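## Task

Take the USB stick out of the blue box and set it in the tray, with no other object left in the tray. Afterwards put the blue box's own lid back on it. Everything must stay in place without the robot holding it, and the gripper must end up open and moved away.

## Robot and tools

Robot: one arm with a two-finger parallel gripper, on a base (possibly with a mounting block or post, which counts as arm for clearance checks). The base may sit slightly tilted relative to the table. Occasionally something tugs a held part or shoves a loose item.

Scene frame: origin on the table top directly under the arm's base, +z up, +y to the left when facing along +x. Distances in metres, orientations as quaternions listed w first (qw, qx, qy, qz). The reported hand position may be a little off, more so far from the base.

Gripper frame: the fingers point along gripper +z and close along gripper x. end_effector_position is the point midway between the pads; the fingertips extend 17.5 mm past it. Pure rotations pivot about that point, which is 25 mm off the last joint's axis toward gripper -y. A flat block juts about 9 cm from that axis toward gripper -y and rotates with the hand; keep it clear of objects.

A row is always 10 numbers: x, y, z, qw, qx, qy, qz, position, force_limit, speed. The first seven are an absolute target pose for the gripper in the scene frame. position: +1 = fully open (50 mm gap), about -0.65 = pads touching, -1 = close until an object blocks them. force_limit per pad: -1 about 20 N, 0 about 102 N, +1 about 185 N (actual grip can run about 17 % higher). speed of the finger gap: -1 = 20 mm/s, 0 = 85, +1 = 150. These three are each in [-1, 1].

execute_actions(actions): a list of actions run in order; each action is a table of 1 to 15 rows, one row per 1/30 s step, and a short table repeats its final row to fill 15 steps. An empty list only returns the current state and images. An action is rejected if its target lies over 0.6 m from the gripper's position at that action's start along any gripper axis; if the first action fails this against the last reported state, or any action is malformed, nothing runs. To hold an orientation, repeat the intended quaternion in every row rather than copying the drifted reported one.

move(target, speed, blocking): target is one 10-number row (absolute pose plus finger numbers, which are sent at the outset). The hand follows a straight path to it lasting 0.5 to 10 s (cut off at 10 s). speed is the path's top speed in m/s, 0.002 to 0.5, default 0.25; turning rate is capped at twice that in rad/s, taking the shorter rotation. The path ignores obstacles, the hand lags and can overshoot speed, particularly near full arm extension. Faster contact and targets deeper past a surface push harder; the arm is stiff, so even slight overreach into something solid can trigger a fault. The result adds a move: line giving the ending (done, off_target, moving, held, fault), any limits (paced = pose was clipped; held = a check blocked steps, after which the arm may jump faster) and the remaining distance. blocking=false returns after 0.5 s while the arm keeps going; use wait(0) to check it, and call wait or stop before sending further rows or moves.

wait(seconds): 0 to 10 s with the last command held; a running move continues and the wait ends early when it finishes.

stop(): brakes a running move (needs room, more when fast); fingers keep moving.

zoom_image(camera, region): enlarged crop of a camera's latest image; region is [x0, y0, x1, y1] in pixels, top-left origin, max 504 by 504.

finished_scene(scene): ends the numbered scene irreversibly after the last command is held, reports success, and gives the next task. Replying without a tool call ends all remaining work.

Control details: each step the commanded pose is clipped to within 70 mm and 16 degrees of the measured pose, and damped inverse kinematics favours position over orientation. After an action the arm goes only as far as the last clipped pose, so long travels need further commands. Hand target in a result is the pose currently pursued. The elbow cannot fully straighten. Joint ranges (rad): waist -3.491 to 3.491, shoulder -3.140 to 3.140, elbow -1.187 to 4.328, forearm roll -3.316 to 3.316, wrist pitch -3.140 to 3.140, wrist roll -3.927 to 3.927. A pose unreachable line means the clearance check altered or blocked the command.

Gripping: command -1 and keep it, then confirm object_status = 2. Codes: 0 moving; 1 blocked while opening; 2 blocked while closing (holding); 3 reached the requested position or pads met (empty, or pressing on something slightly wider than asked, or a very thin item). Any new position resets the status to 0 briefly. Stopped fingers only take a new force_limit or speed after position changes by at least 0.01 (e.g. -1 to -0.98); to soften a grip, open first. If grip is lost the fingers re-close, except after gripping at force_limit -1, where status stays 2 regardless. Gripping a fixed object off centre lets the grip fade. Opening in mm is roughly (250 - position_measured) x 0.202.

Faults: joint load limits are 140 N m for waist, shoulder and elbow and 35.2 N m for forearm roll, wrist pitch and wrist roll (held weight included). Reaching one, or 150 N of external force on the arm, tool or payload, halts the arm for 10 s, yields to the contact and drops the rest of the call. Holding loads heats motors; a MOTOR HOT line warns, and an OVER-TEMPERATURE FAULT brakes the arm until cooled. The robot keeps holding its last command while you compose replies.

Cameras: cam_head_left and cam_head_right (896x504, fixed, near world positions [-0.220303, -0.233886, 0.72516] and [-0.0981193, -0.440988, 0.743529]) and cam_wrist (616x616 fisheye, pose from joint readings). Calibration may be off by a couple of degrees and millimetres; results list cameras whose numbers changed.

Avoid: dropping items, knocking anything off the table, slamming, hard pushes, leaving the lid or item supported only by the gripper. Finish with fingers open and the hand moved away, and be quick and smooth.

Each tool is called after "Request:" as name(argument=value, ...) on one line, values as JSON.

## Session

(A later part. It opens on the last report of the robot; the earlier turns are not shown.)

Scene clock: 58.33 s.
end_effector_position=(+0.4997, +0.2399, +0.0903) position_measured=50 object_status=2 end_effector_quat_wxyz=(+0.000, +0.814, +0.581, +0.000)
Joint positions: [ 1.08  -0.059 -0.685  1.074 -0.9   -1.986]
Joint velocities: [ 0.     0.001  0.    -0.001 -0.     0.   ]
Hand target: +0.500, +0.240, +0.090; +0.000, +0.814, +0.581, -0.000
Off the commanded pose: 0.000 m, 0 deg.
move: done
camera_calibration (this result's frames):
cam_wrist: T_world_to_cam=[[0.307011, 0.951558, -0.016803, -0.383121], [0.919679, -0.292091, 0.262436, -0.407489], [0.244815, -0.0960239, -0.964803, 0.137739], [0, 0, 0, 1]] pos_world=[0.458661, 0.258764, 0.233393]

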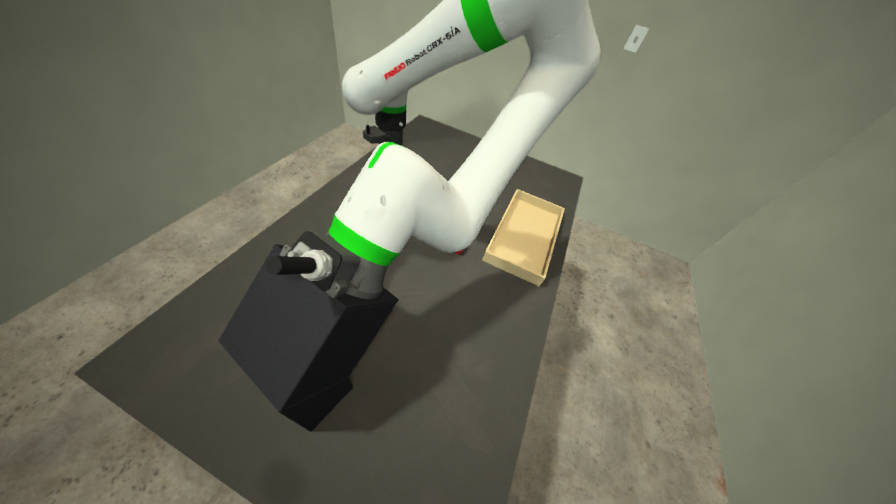

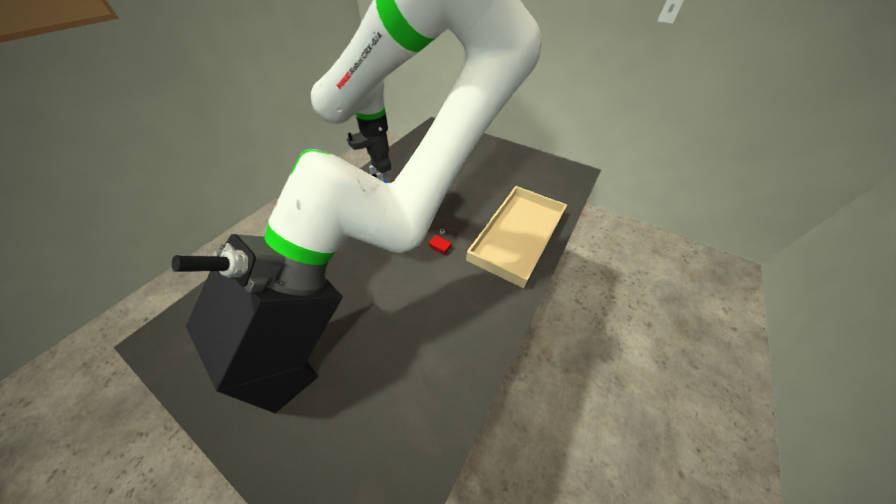

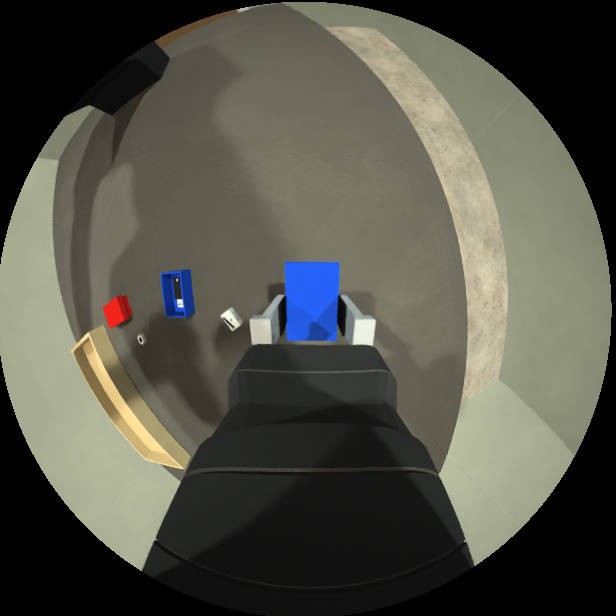

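Request:
move(target=[0.5, 0.24, 0.029, 0, 0.8141, 0.5807, 0, -1, -0.7, -0.5], speed=0.06)

Request:
execute_actions(actions=[[[0.5, 0.24, 0.029, 0, 0.8141, 0.5807, 0, 1, -0.7, -0.5]], [[0.5, 0.24, 0.029, 0, 0.8141, 0.5807, 0, 1, -0.7, -0.5]]])

Request:
move(target=[0.5, 0.24, 0.1, 0, 0.8141, 0.5807, 0, 1, -0.7, 0], speed=0.15)

Request:
move(target=[0.4424, 0.0695, 0.1, 0, 0.8141, 0.5807, 0, 1, -0.7, 0], speed=0.2)

Scene clock: 66.03 s.
end_effector_position=(+0.4997, +0.2400, +0.0291) position_measured=50 object_status=2 end_effector_quat_wxyz=(-0.000, +0.814, +0.581, -0.000)
Joint positions: [ 0.937  0.049 -0.692  1.217 -0.751 -2.065]
Joint velocities: [-0.    -0.     0.001 -0.     0.001  0.001]
Hand target: +0.500, +0.240, +0.029; -0.000, +0.814, +0.581, -0.000
Off the commanded pose: 0.000 m, 0 deg.
move: done
camera_calibration (this result's frames):
cam_wrist: T_world_to_cam=[[0.307281, 0.951473, -0.0166567, -0.384366], [0.919837, -0.292488, 0.261439, -0.391262], [0.24388, -0.0956568, -0.965076, 0.07911], [0, 0, 0, 1]] pos_world=[0.458713, 0.258842, 0.172236]

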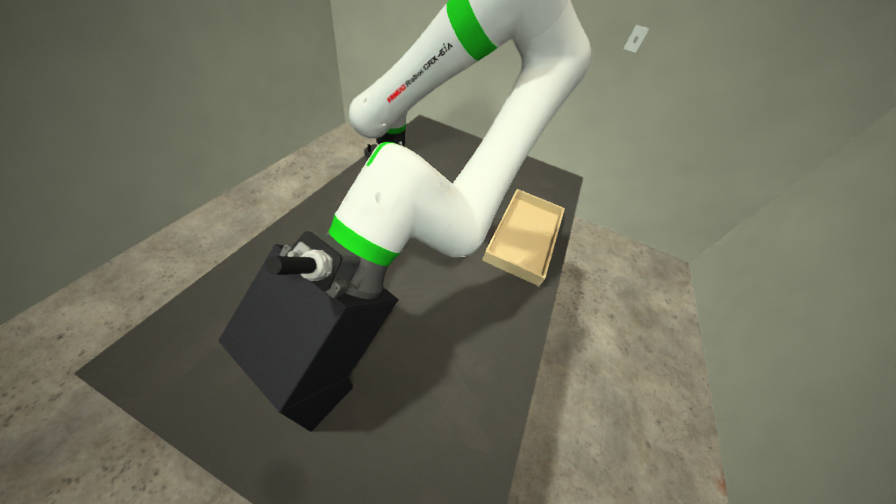

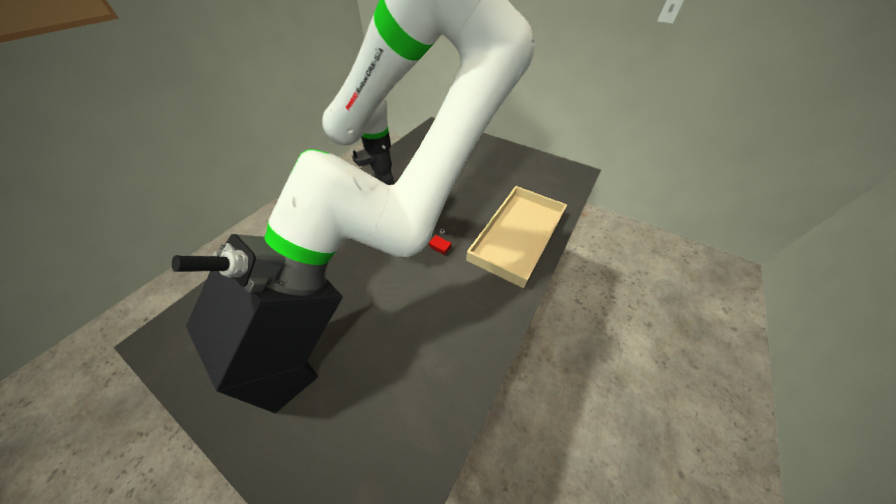

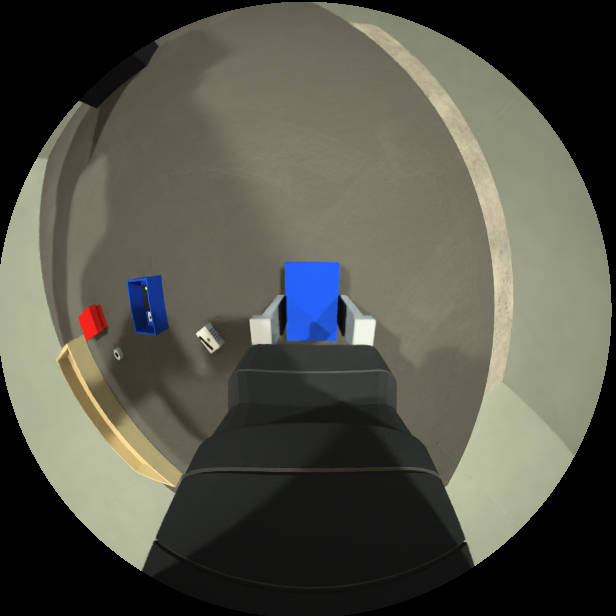

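Scene clock: 67.03 s.
end_effector_position=(+0.5000, +0.2400, +0.0290) position_measured=3 object_status=3 end_effector_quat_wxyz=(-0.000, +0.814, +0.581, -0.000)
Joint positions: [ 0.937  0.049 -0.692  1.219 -0.751 -2.066]
Joint velocities: [ 0.    -0.001 -0.     0.     0.     0.001]
Hand target: +0.500, +0.240, +0.029; -0.000, +0.814, +0.581, +0.000
Off the commanded pose: 0.000 m, 0 deg.
camera_calibration (this result's frames):
cam_wrist: T_world_to_cam=[[0.307267, 0.951479, -0.0165842, -0.384435], [0.919682, -0.292432, 0.262046, -0.391516], [0.244481, -0.0957702, -0.964913, 0.0786655], [0, 0, 0, 1]] pos_world=[0.458962, 0.258823, 0.172125]

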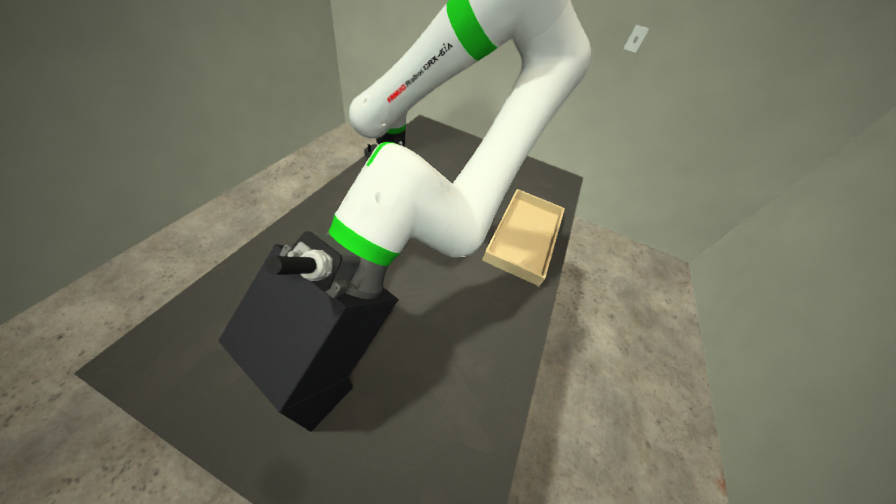

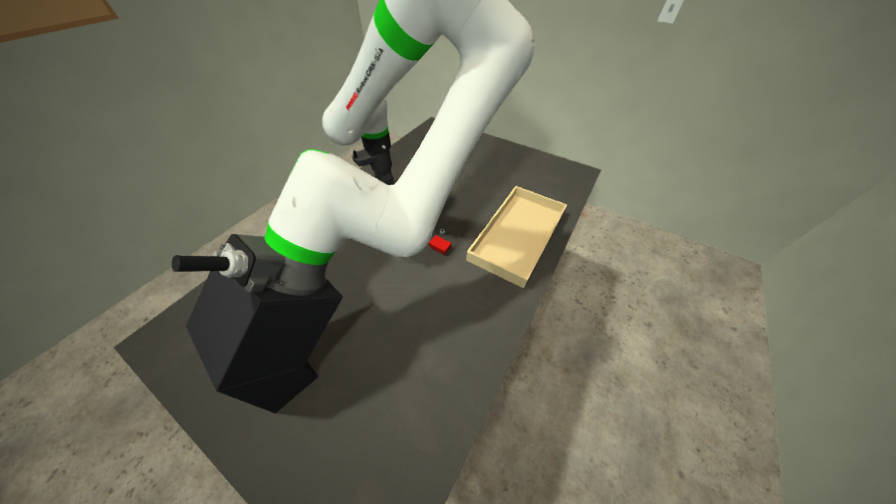

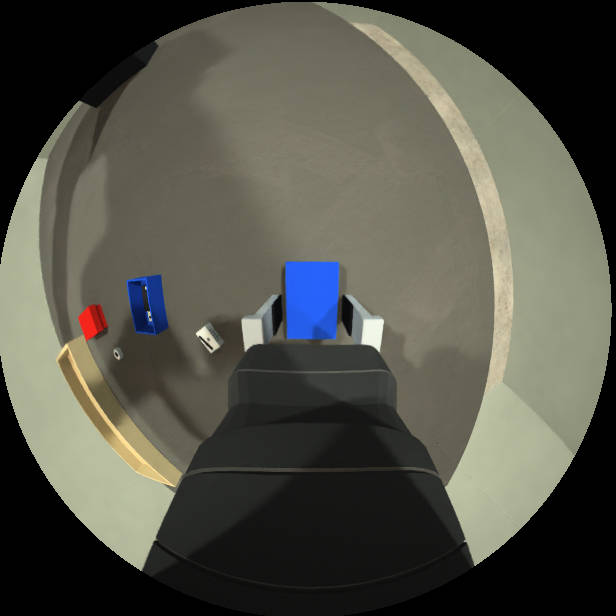

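Scene clock: 67.87 s.
end_effector_position=(+0.5002, +0.2399, +0.0998) position_measured=3 object_status=3 end_effector_quat_wxyz=(+0.000, +0.814, +0.581, +0.000)
Joint positions: [ 1.102 -0.074 -0.681  1.055 -0.925 -1.976]
Joint velocities: [ 0.    -0.001  0.001 -0.     0.001  0.001]
Hand target: +0.500, +0.240, +0.100; +0.000, +0.814, +0.581, +0.000
Off the commanded pose: 0.000 m, 0 deg.
move: done
camera_calibration (this result's frames):
cam_wrist: T_world_to_cam=[[0.307061, 0.951543, -0.0167007, -0.383117], [0.91961, -0.292147, 0.262617, -0.410395], [0.245012, -0.0959977, -0.964756, 0.146734], [0, 0, 0, 1]] pos_world=[0.459092, 0.258743, 0.242941]

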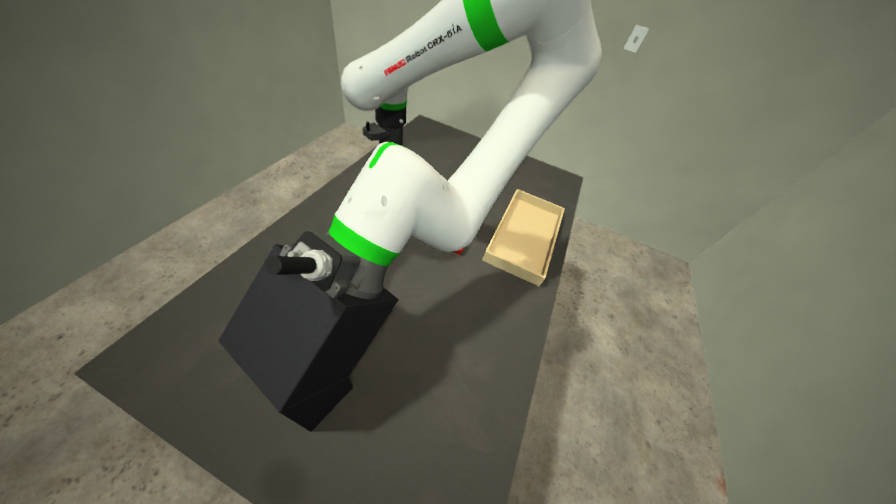

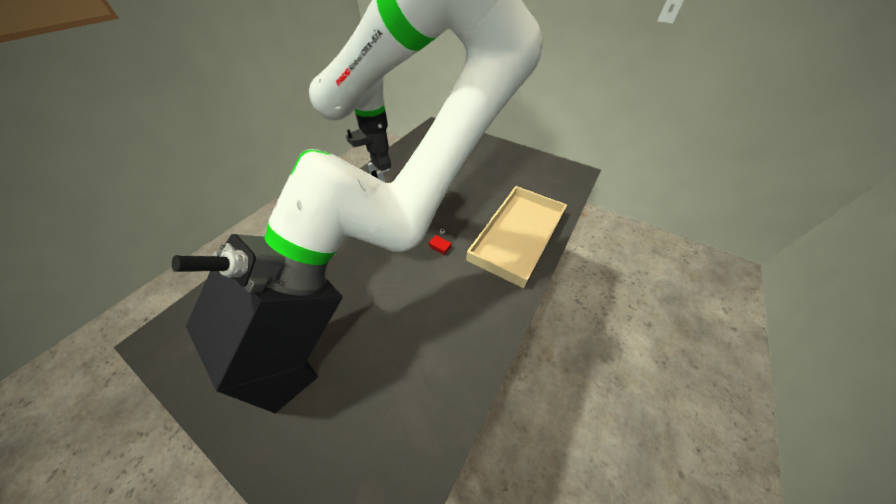

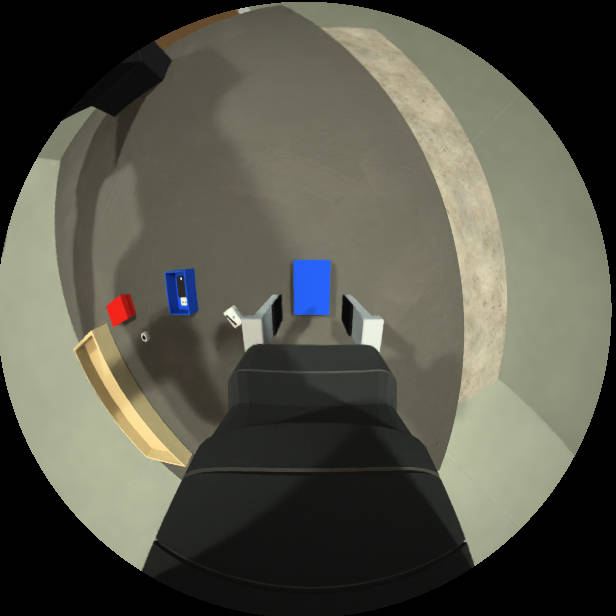

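Scene clock: 69.17 s.
end_effector_position=(+0.4426, +0.0697, +0.0997) position_measured=3 object_status=3 end_effector_quat_wxyz=(-0.000, +0.814, +0.581, +0.000)
Joint positions: [ 0.88  -0.485 -1.015  1.037 -0.799 -1.765]
Joint velocities: [ 0.001 -0.    -0.     0.    -0.     0.   ]
Hand target: +0.443, +0.070, +0.100; -0.000, +0.814, +0.581, +0.000
Off the commanded pose: 0.000 m, 0 deg.
move: done
camera_calibration (this result's frames):
cam_wrist: T_world_to_cam=[[0.307458, 0.951423, -0.0162305, -0.203667], [0.9197, -0.292744, 0.261635, -0.407044], [0.244174, -0.0953691, -0.96503, 0.144728], [0, 0, 0, 1]] pos_world=[0.401639, 0.0884165, 0.242859]

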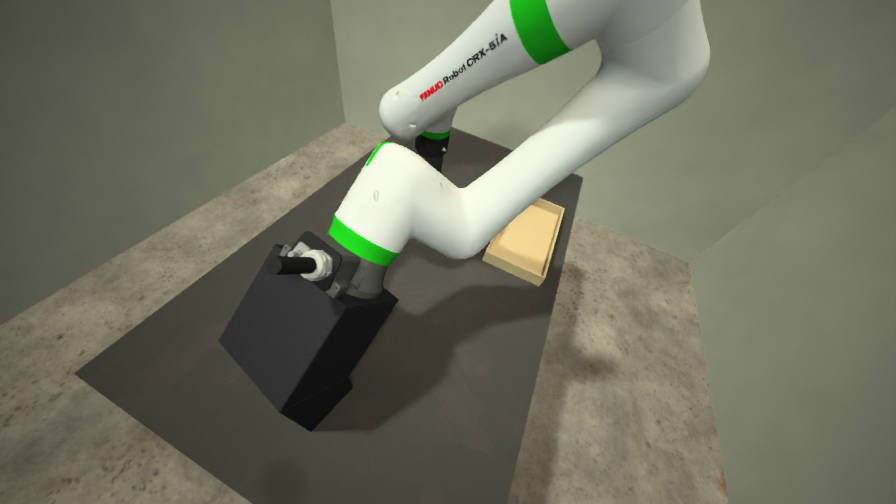

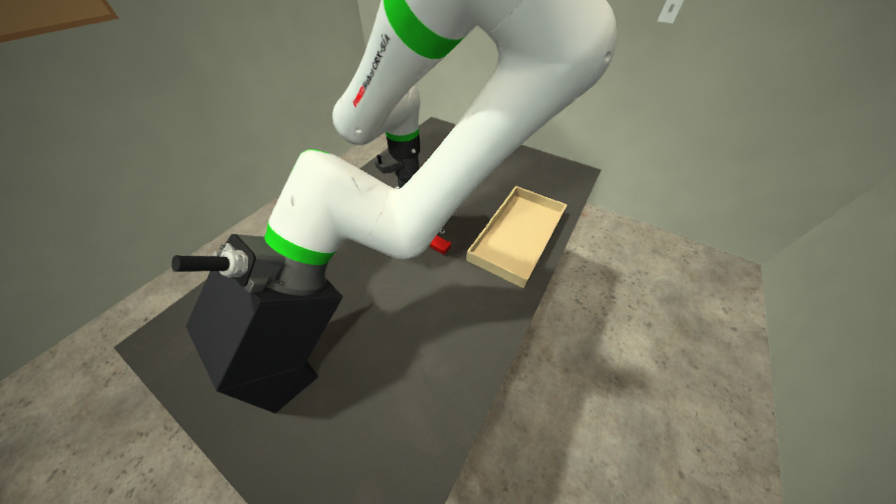

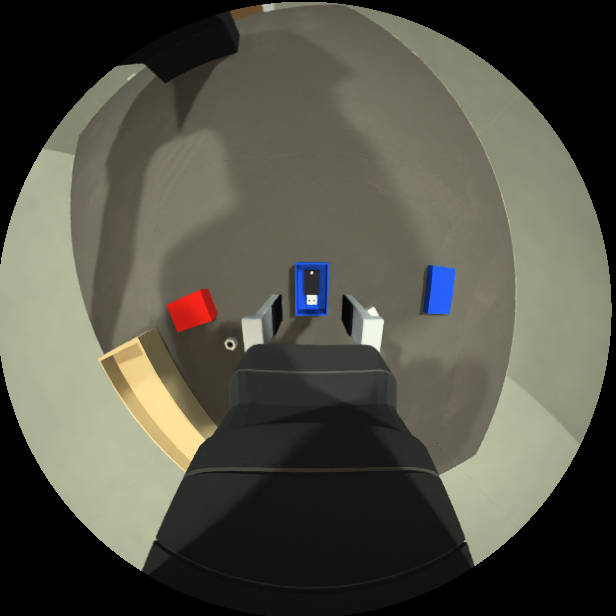

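Request:
zoom_image(camera="cam_wrist", region=[260, 245, 370, 335])

Region (260, 245, 370, 335) of cam_wrist's 616x616 image, scaled by 4.582, with more detail than that image has; it fills the top 412 rows of this view, and the rest is white.

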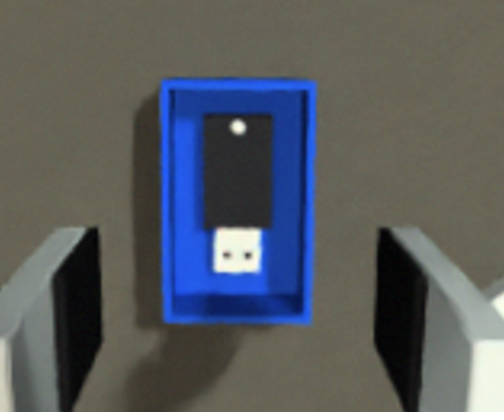

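Request:
move(target=[0.4424, 0.0695, 0.11, 0, 0.165, 0.9863, 0, 1, -0.7, 0], speed=0.4)

Request:
move(target=[0.4424, 0.0695, 0.1, 0, -0.5807, 0.8141, 0, 1, -0.7, 0], speed=0.4)

Scene clock: 163.90 s.
end_effector_position=(+0.4424, +0.0694, +0.1099) position_measured=3 object_status=3 end_effector_quat_wxyz=(+0.000, +0.165, +0.986, -0.000)
Joint positions: [ 1.016 -0.463 -1.027  1.045 -0.884 -0.311]
Joint velocities: [-0.001 -0.     0.001  0.     0.     0.001]
Hand target: +0.443, +0.069, +0.110; +0.000, +0.165, +0.986, -0.000
Off the commanded pose: 0.000 m, 0 deg.
move: done
camera_calibration (this result's frames):
cam_wrist: T_world_to_cam=[[-0.951593, 0.306906, -0.016741, 0.398624], [0.292068, 0.919868, 0.2618, -0.216061], [0.0957476, 0.244238, -0.964977, 0.196723], [0, 0, 0, 1]] pos_world=[0.423597, 0.0283605, 0.253071]

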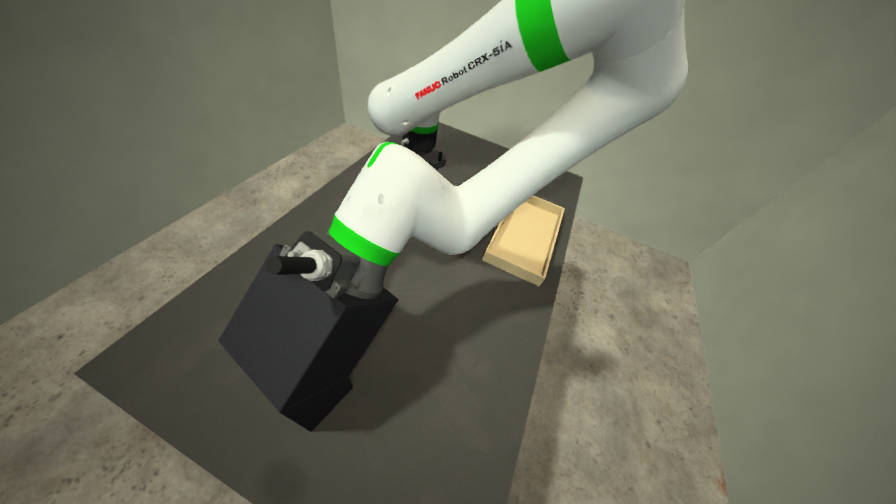

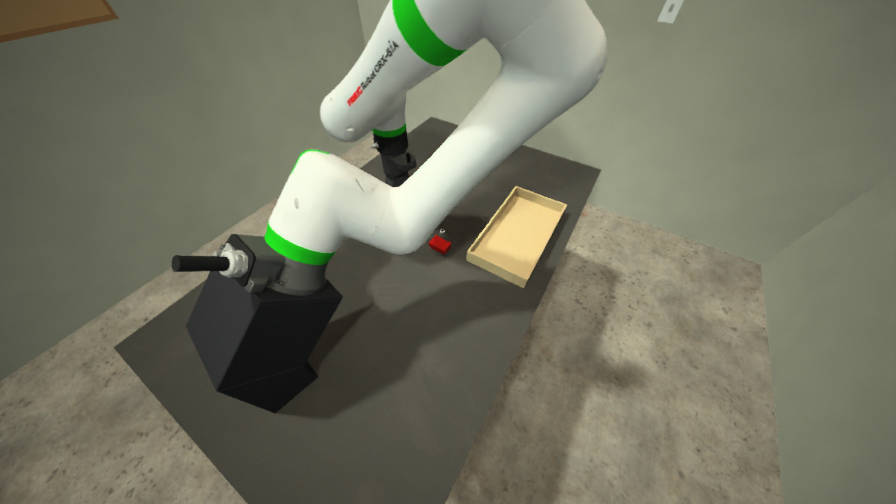

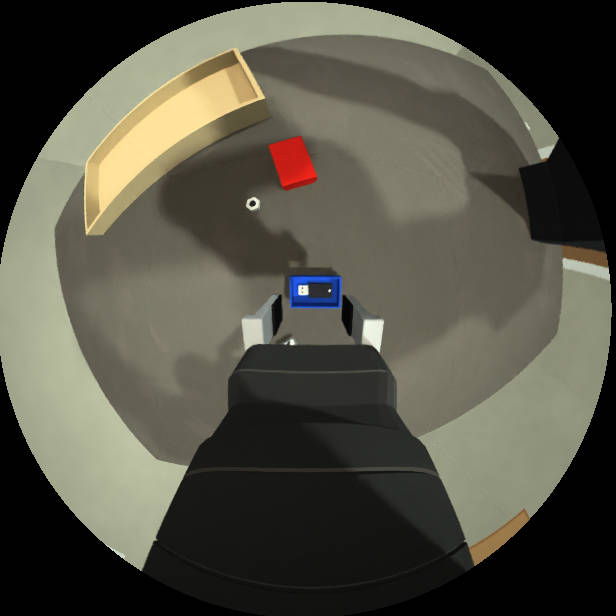

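Scene clock: 166.30 s.
end_effector_position=(+0.4422, +0.0695, +0.0999) position_measured=3 object_status=3 end_effector_quat_wxyz=(-0.000, -0.581, +0.814, +0.000)
Joint positions: [ 0.997 -0.513 -1.124  1.083 -0.847  1.215]
Joint velocities: [ 0.001  0.     0.002 -0.001  0.     0.   ]
Hand target: +0.442, +0.070, +0.100; -0.000, -0.581, +0.814, +0.000
Off the commanded pose: 0.000 m, 0 deg.
move: done
camera_calibration (this result's frames):
cam_wrist: T_world_to_cam=[[-0.307186, -0.951507, -0.0164814, 0.200703], [-0.919652, 0.29236, 0.262233, 0.365897], [-0.244698, 0.0957115, -0.964864, 0.347922], [0, 0, 0, 1]] pos_world=[0.483287, 0.050697, 0.243055]

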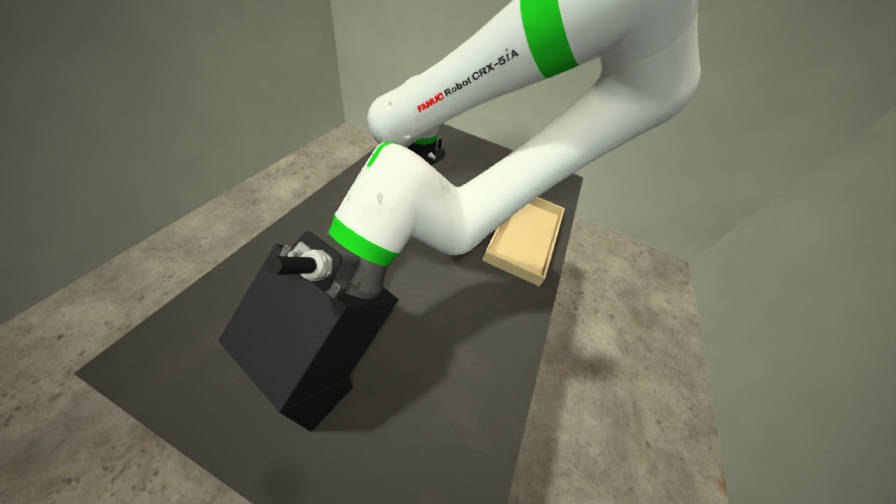

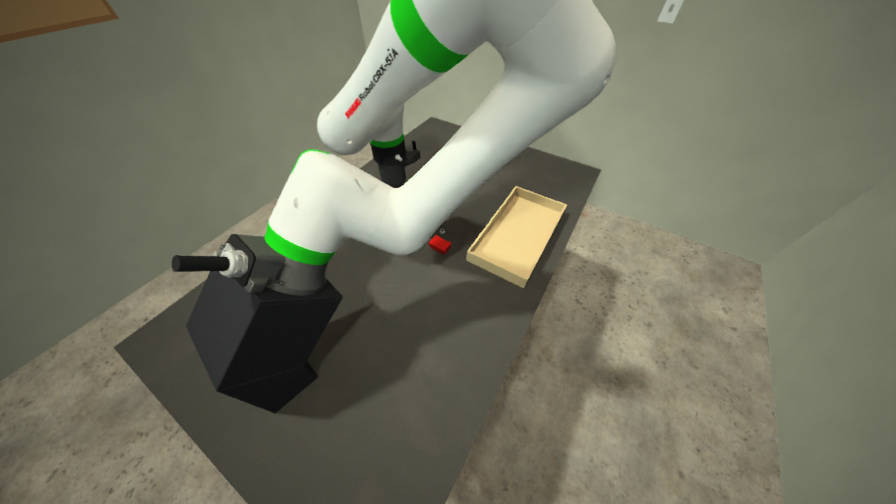

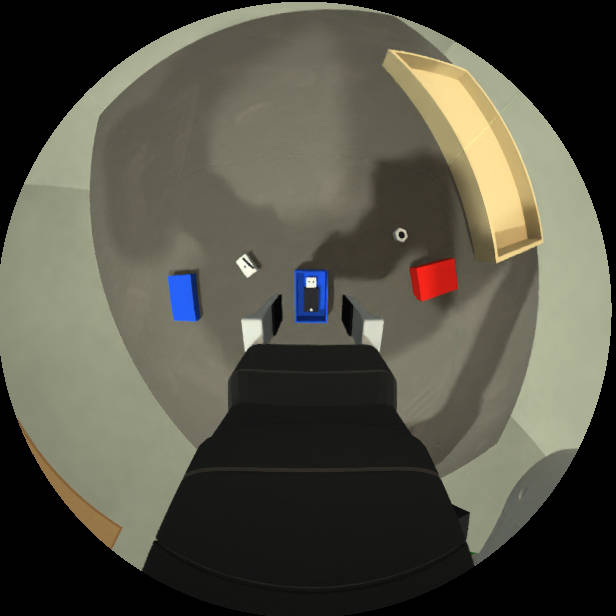

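Request:
move(target=[0.4462, 0.0682, 0.08, -0.1257, -0.5669, 0.7948, 0.1762, 1, -0.7, 0], speed=0.15)

Scene clock: 184.33 s.
end_effector_position=(+0.4464, +0.0682, +0.0801) position_measured=3 object_status=3 end_effector_quat_wxyz=(-0.125, -0.567, +0.795, +0.176)
Joint positions: [ 0.786 -0.318 -0.663  0.344 -0.949  1.997]
Joint velocities: [ 0.001  0.     0.001 -0.     0.     0.002]
Hand target: +0.446, +0.068, +0.080; -0.125, -0.567, +0.795, +0.176
Off the commanded pose: 0.000 m, 0 deg.
move: done
camera_calibration (this result's frames):
cam_wrist: T_world_to_cam=[[-0.316464, -0.948323, -0.0230936, 0.204838], [-0.729642, 0.227787, 0.644775, 0.264255], [-0.606195, 0.220898, -0.764023, 0.466688], [0, 0, 0, 1]] pos_world=[0.54054, 0.0309685, 0.190906]

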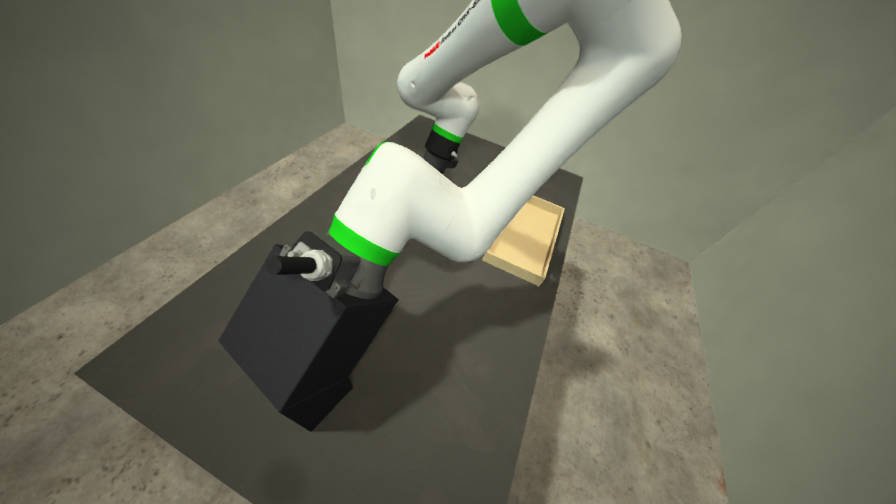

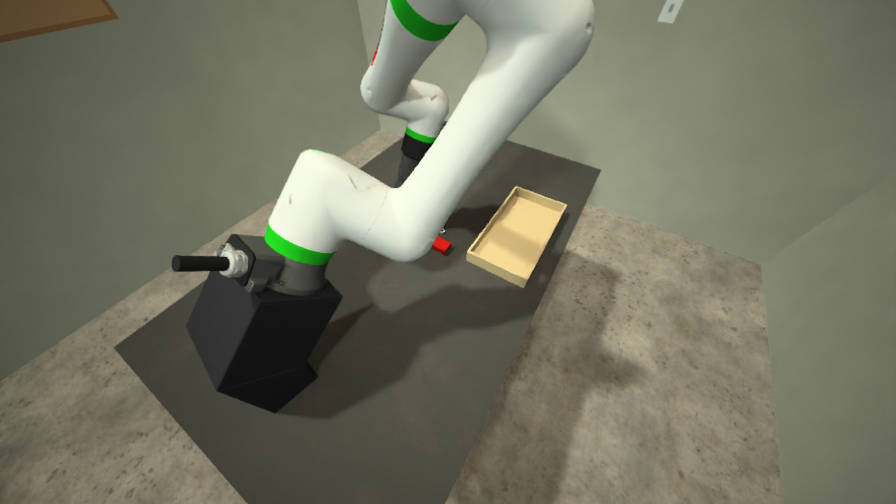

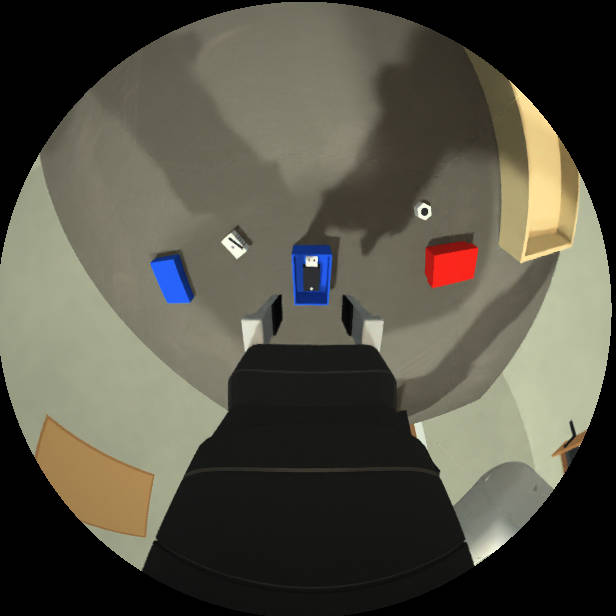

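Request:
move(target=[0.4462, 0.0682, 0.025, -0.1257, -0.5669, 0.7948, 0.1762, 1, -0.7, 0], speed=0.05)

Scene clock: 188.13 s.
end_effector_position=(+0.4461, +0.0683, +0.0251) position_measured=3 object_status=3 end_effector_quat_wxyz=(-0.126, -0.567, +0.795, +0.176)
Joint positions: [ 0.688 -0.178 -0.647  0.347 -0.802  2.054]
Joint velocities: [ 0.001 -0.     0.    -0.    -0.     0.001]
Hand target: +0.446, +0.068, +0.025; -0.126, -0.567, +0.795, +0.176
Off the commanded pose: 0.000 m, 0 deg.
move: done
camera_calibration (this result's frames):
cam_wrist: T_world_to_cam=[[-0.315781, -0.948548, -0.0232176, 0.203278], [-0.729384, 0.227023, 0.645337, 0.299415], [-0.606862, 0.22072, -0.763545, 0.424798], [0, 0, 0, 1]] pos_world=[0.540373, 0.0310833, 0.135848]

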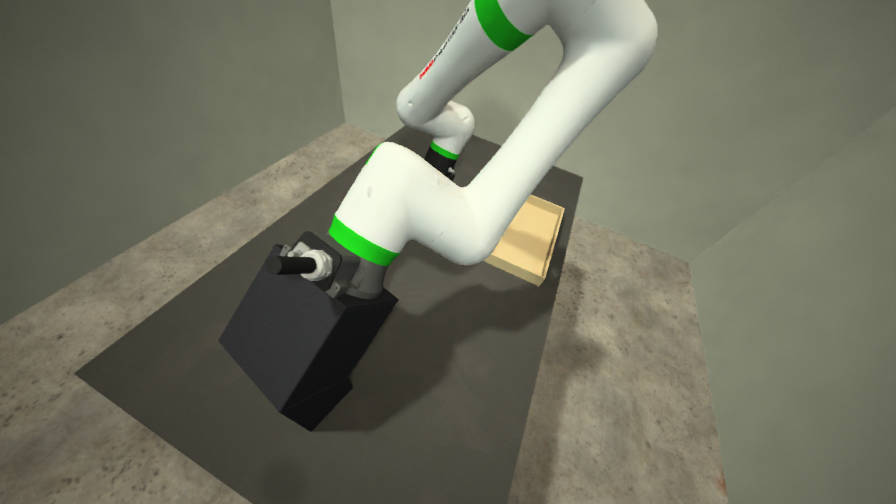

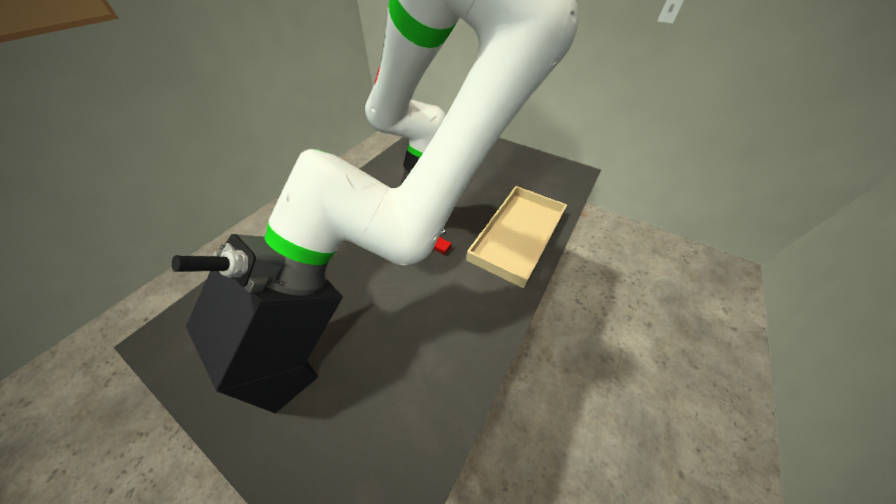

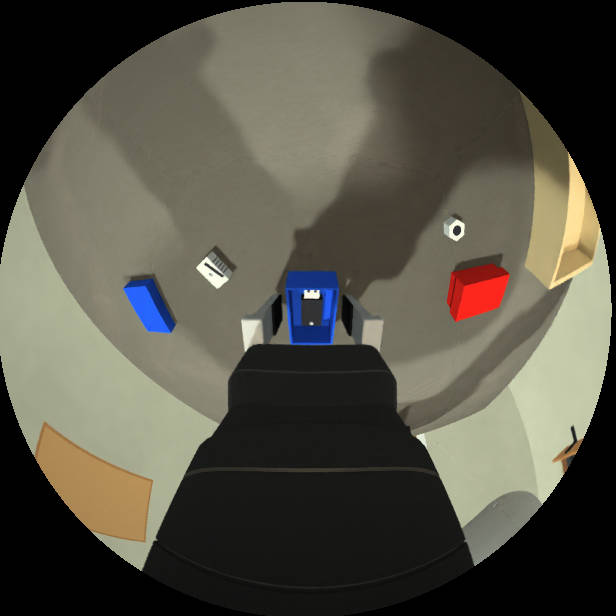

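Now grip the box.

Request:
execute_actions(actions=[[[0.4462, 0.0682, 0.025, -0.1257, -0.5669, 0.7948, 0.1762, -1, -0.7, -0.5]], [[0.4462, 0.0682, 0.025, -0.1257, -0.5669, 0.7948, 0.1762, -1, -0.7, -0.5]]])

Request:
move(target=[0.4462, 0.0682, 0.12, -0.1257, -0.5669, 0.7948, 0.1762, -1, -0.7, -0.5], speed=0.08)

Scene clock: 193.07 s.
end_effector_position=(+0.4462, +0.0682, +0.0250) position_measured=70 object_status=2 end_effector_quat_wxyz=(-0.126, -0.567, +0.795, +0.176)
Joint positions: [ 0.688 -0.177 -0.647  0.347 -0.802  2.054]
Joint velocities: [-0.    -0.    -0.001  0.001 -0.    -0.   ]
Hand target: +0.446, +0.068, +0.025; -0.126, -0.567, +0.795, +0.176
Off the commanded pose: 0.000 m, 0 deg.
camera_calibration (this result's frames):
cam_wrist: T_world_to_cam=[[-0.315642, -0.948597, -0.0231195, 0.203185], [-0.729471, 0.227003, 0.645246, 0.299616], [-0.60683, 0.220532, -0.763625, 0.424757], [0, 0, 0, 1]] pos_world=[0.540451, 0.0310541, 0.135727]

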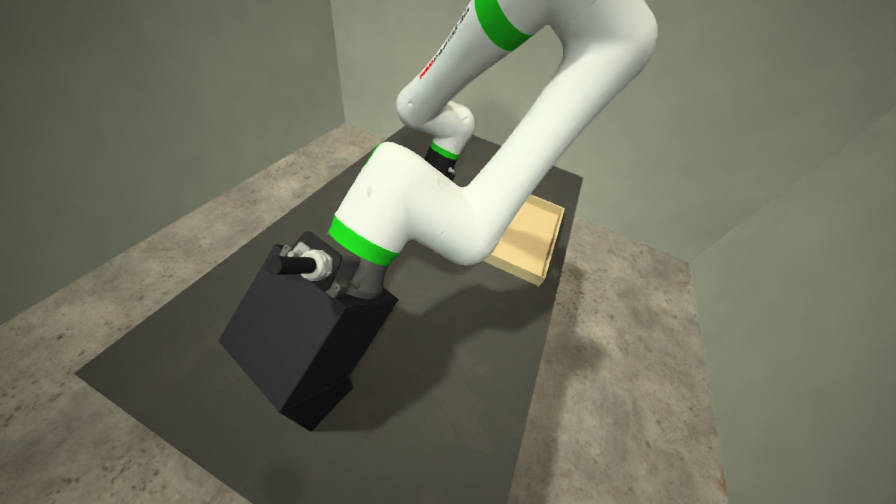

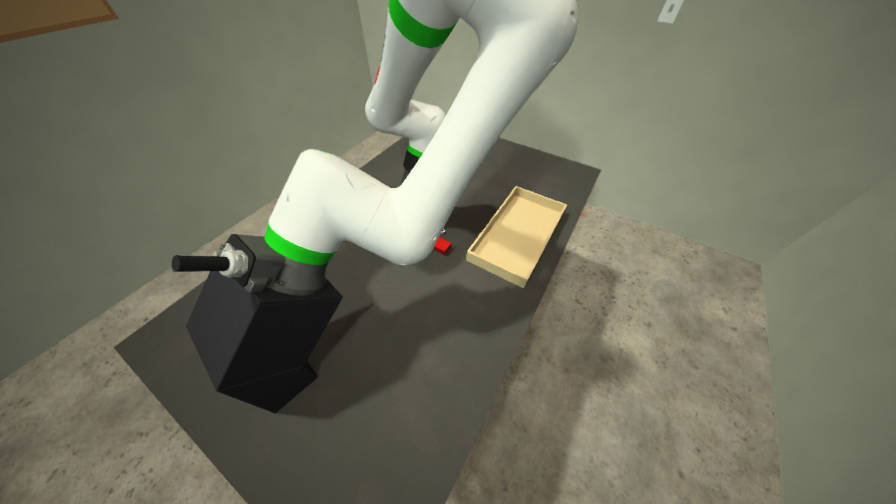

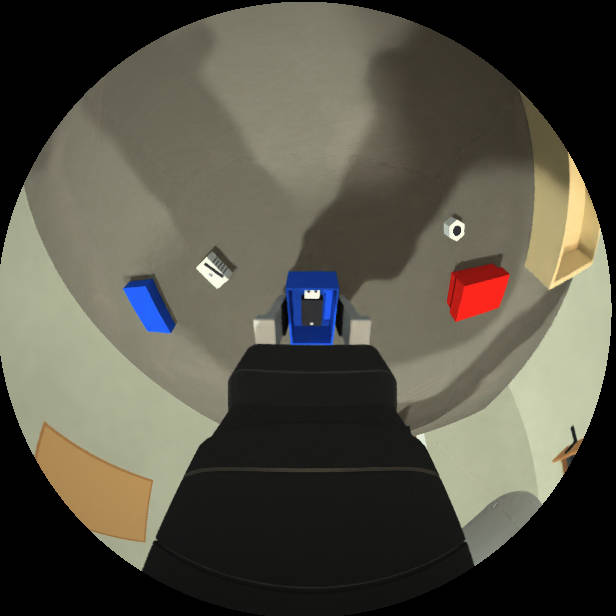

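Scene clock: 194.57 s.
end_effector_position=(+0.4463, +0.0681, +0.1198) position_measured=70 object_status=2 end_effector_quat_wxyz=(-0.126, -0.567, +0.795, +0.176)
Joint positions: [ 0.871 -0.412 -0.663  0.347 -1.066  1.946]
Joint velocities: [ 0.002 -0.001  0.001  0.001 -0.    -0.   ]
Hand target: +0.446, +0.068, +0.120; -0.126, -0.567, +0.795, +0.176
Off the commanded pose: 0.000 m, 0 deg.
move: done
camera_calibration (this result's frames):
cam_wrist: T_world_to_cam=[[-0.315315, -0.948711, -0.0229042, 0.205155], [-0.729661, 0.226938, 0.645053, 0.238699], [-0.606771, 0.220107, -0.763794, 0.497253], [0, 0, 0, 1]] pos_world=[0.540576, 0.0310141, 0.230524]

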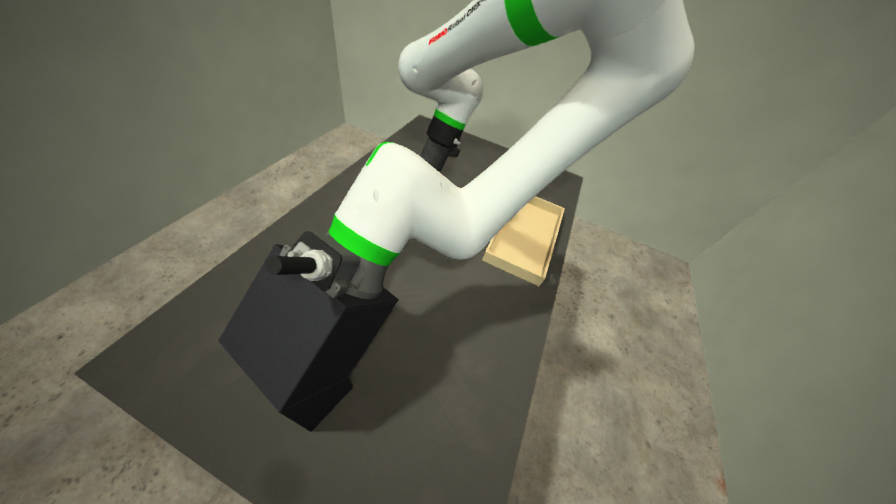

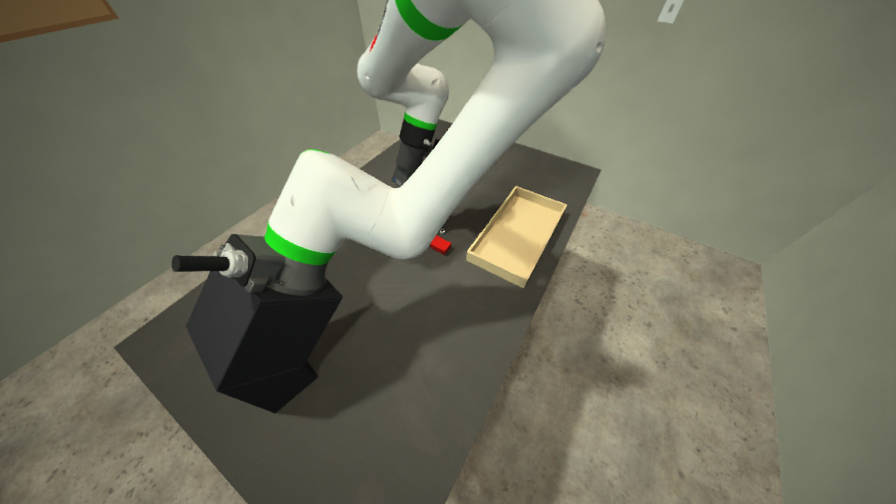

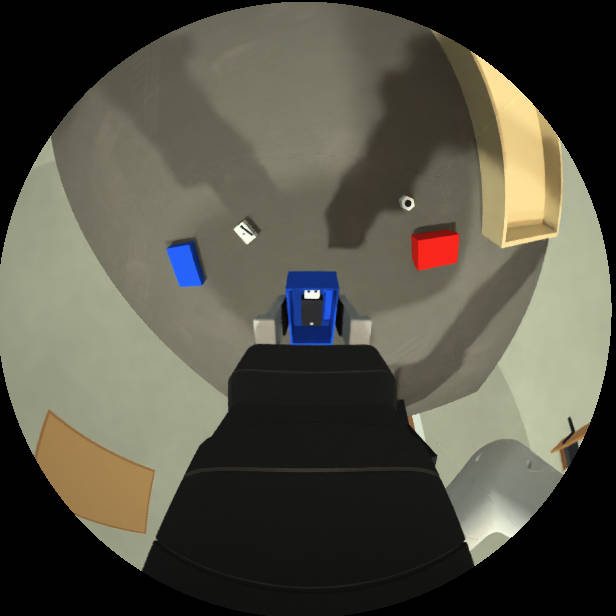

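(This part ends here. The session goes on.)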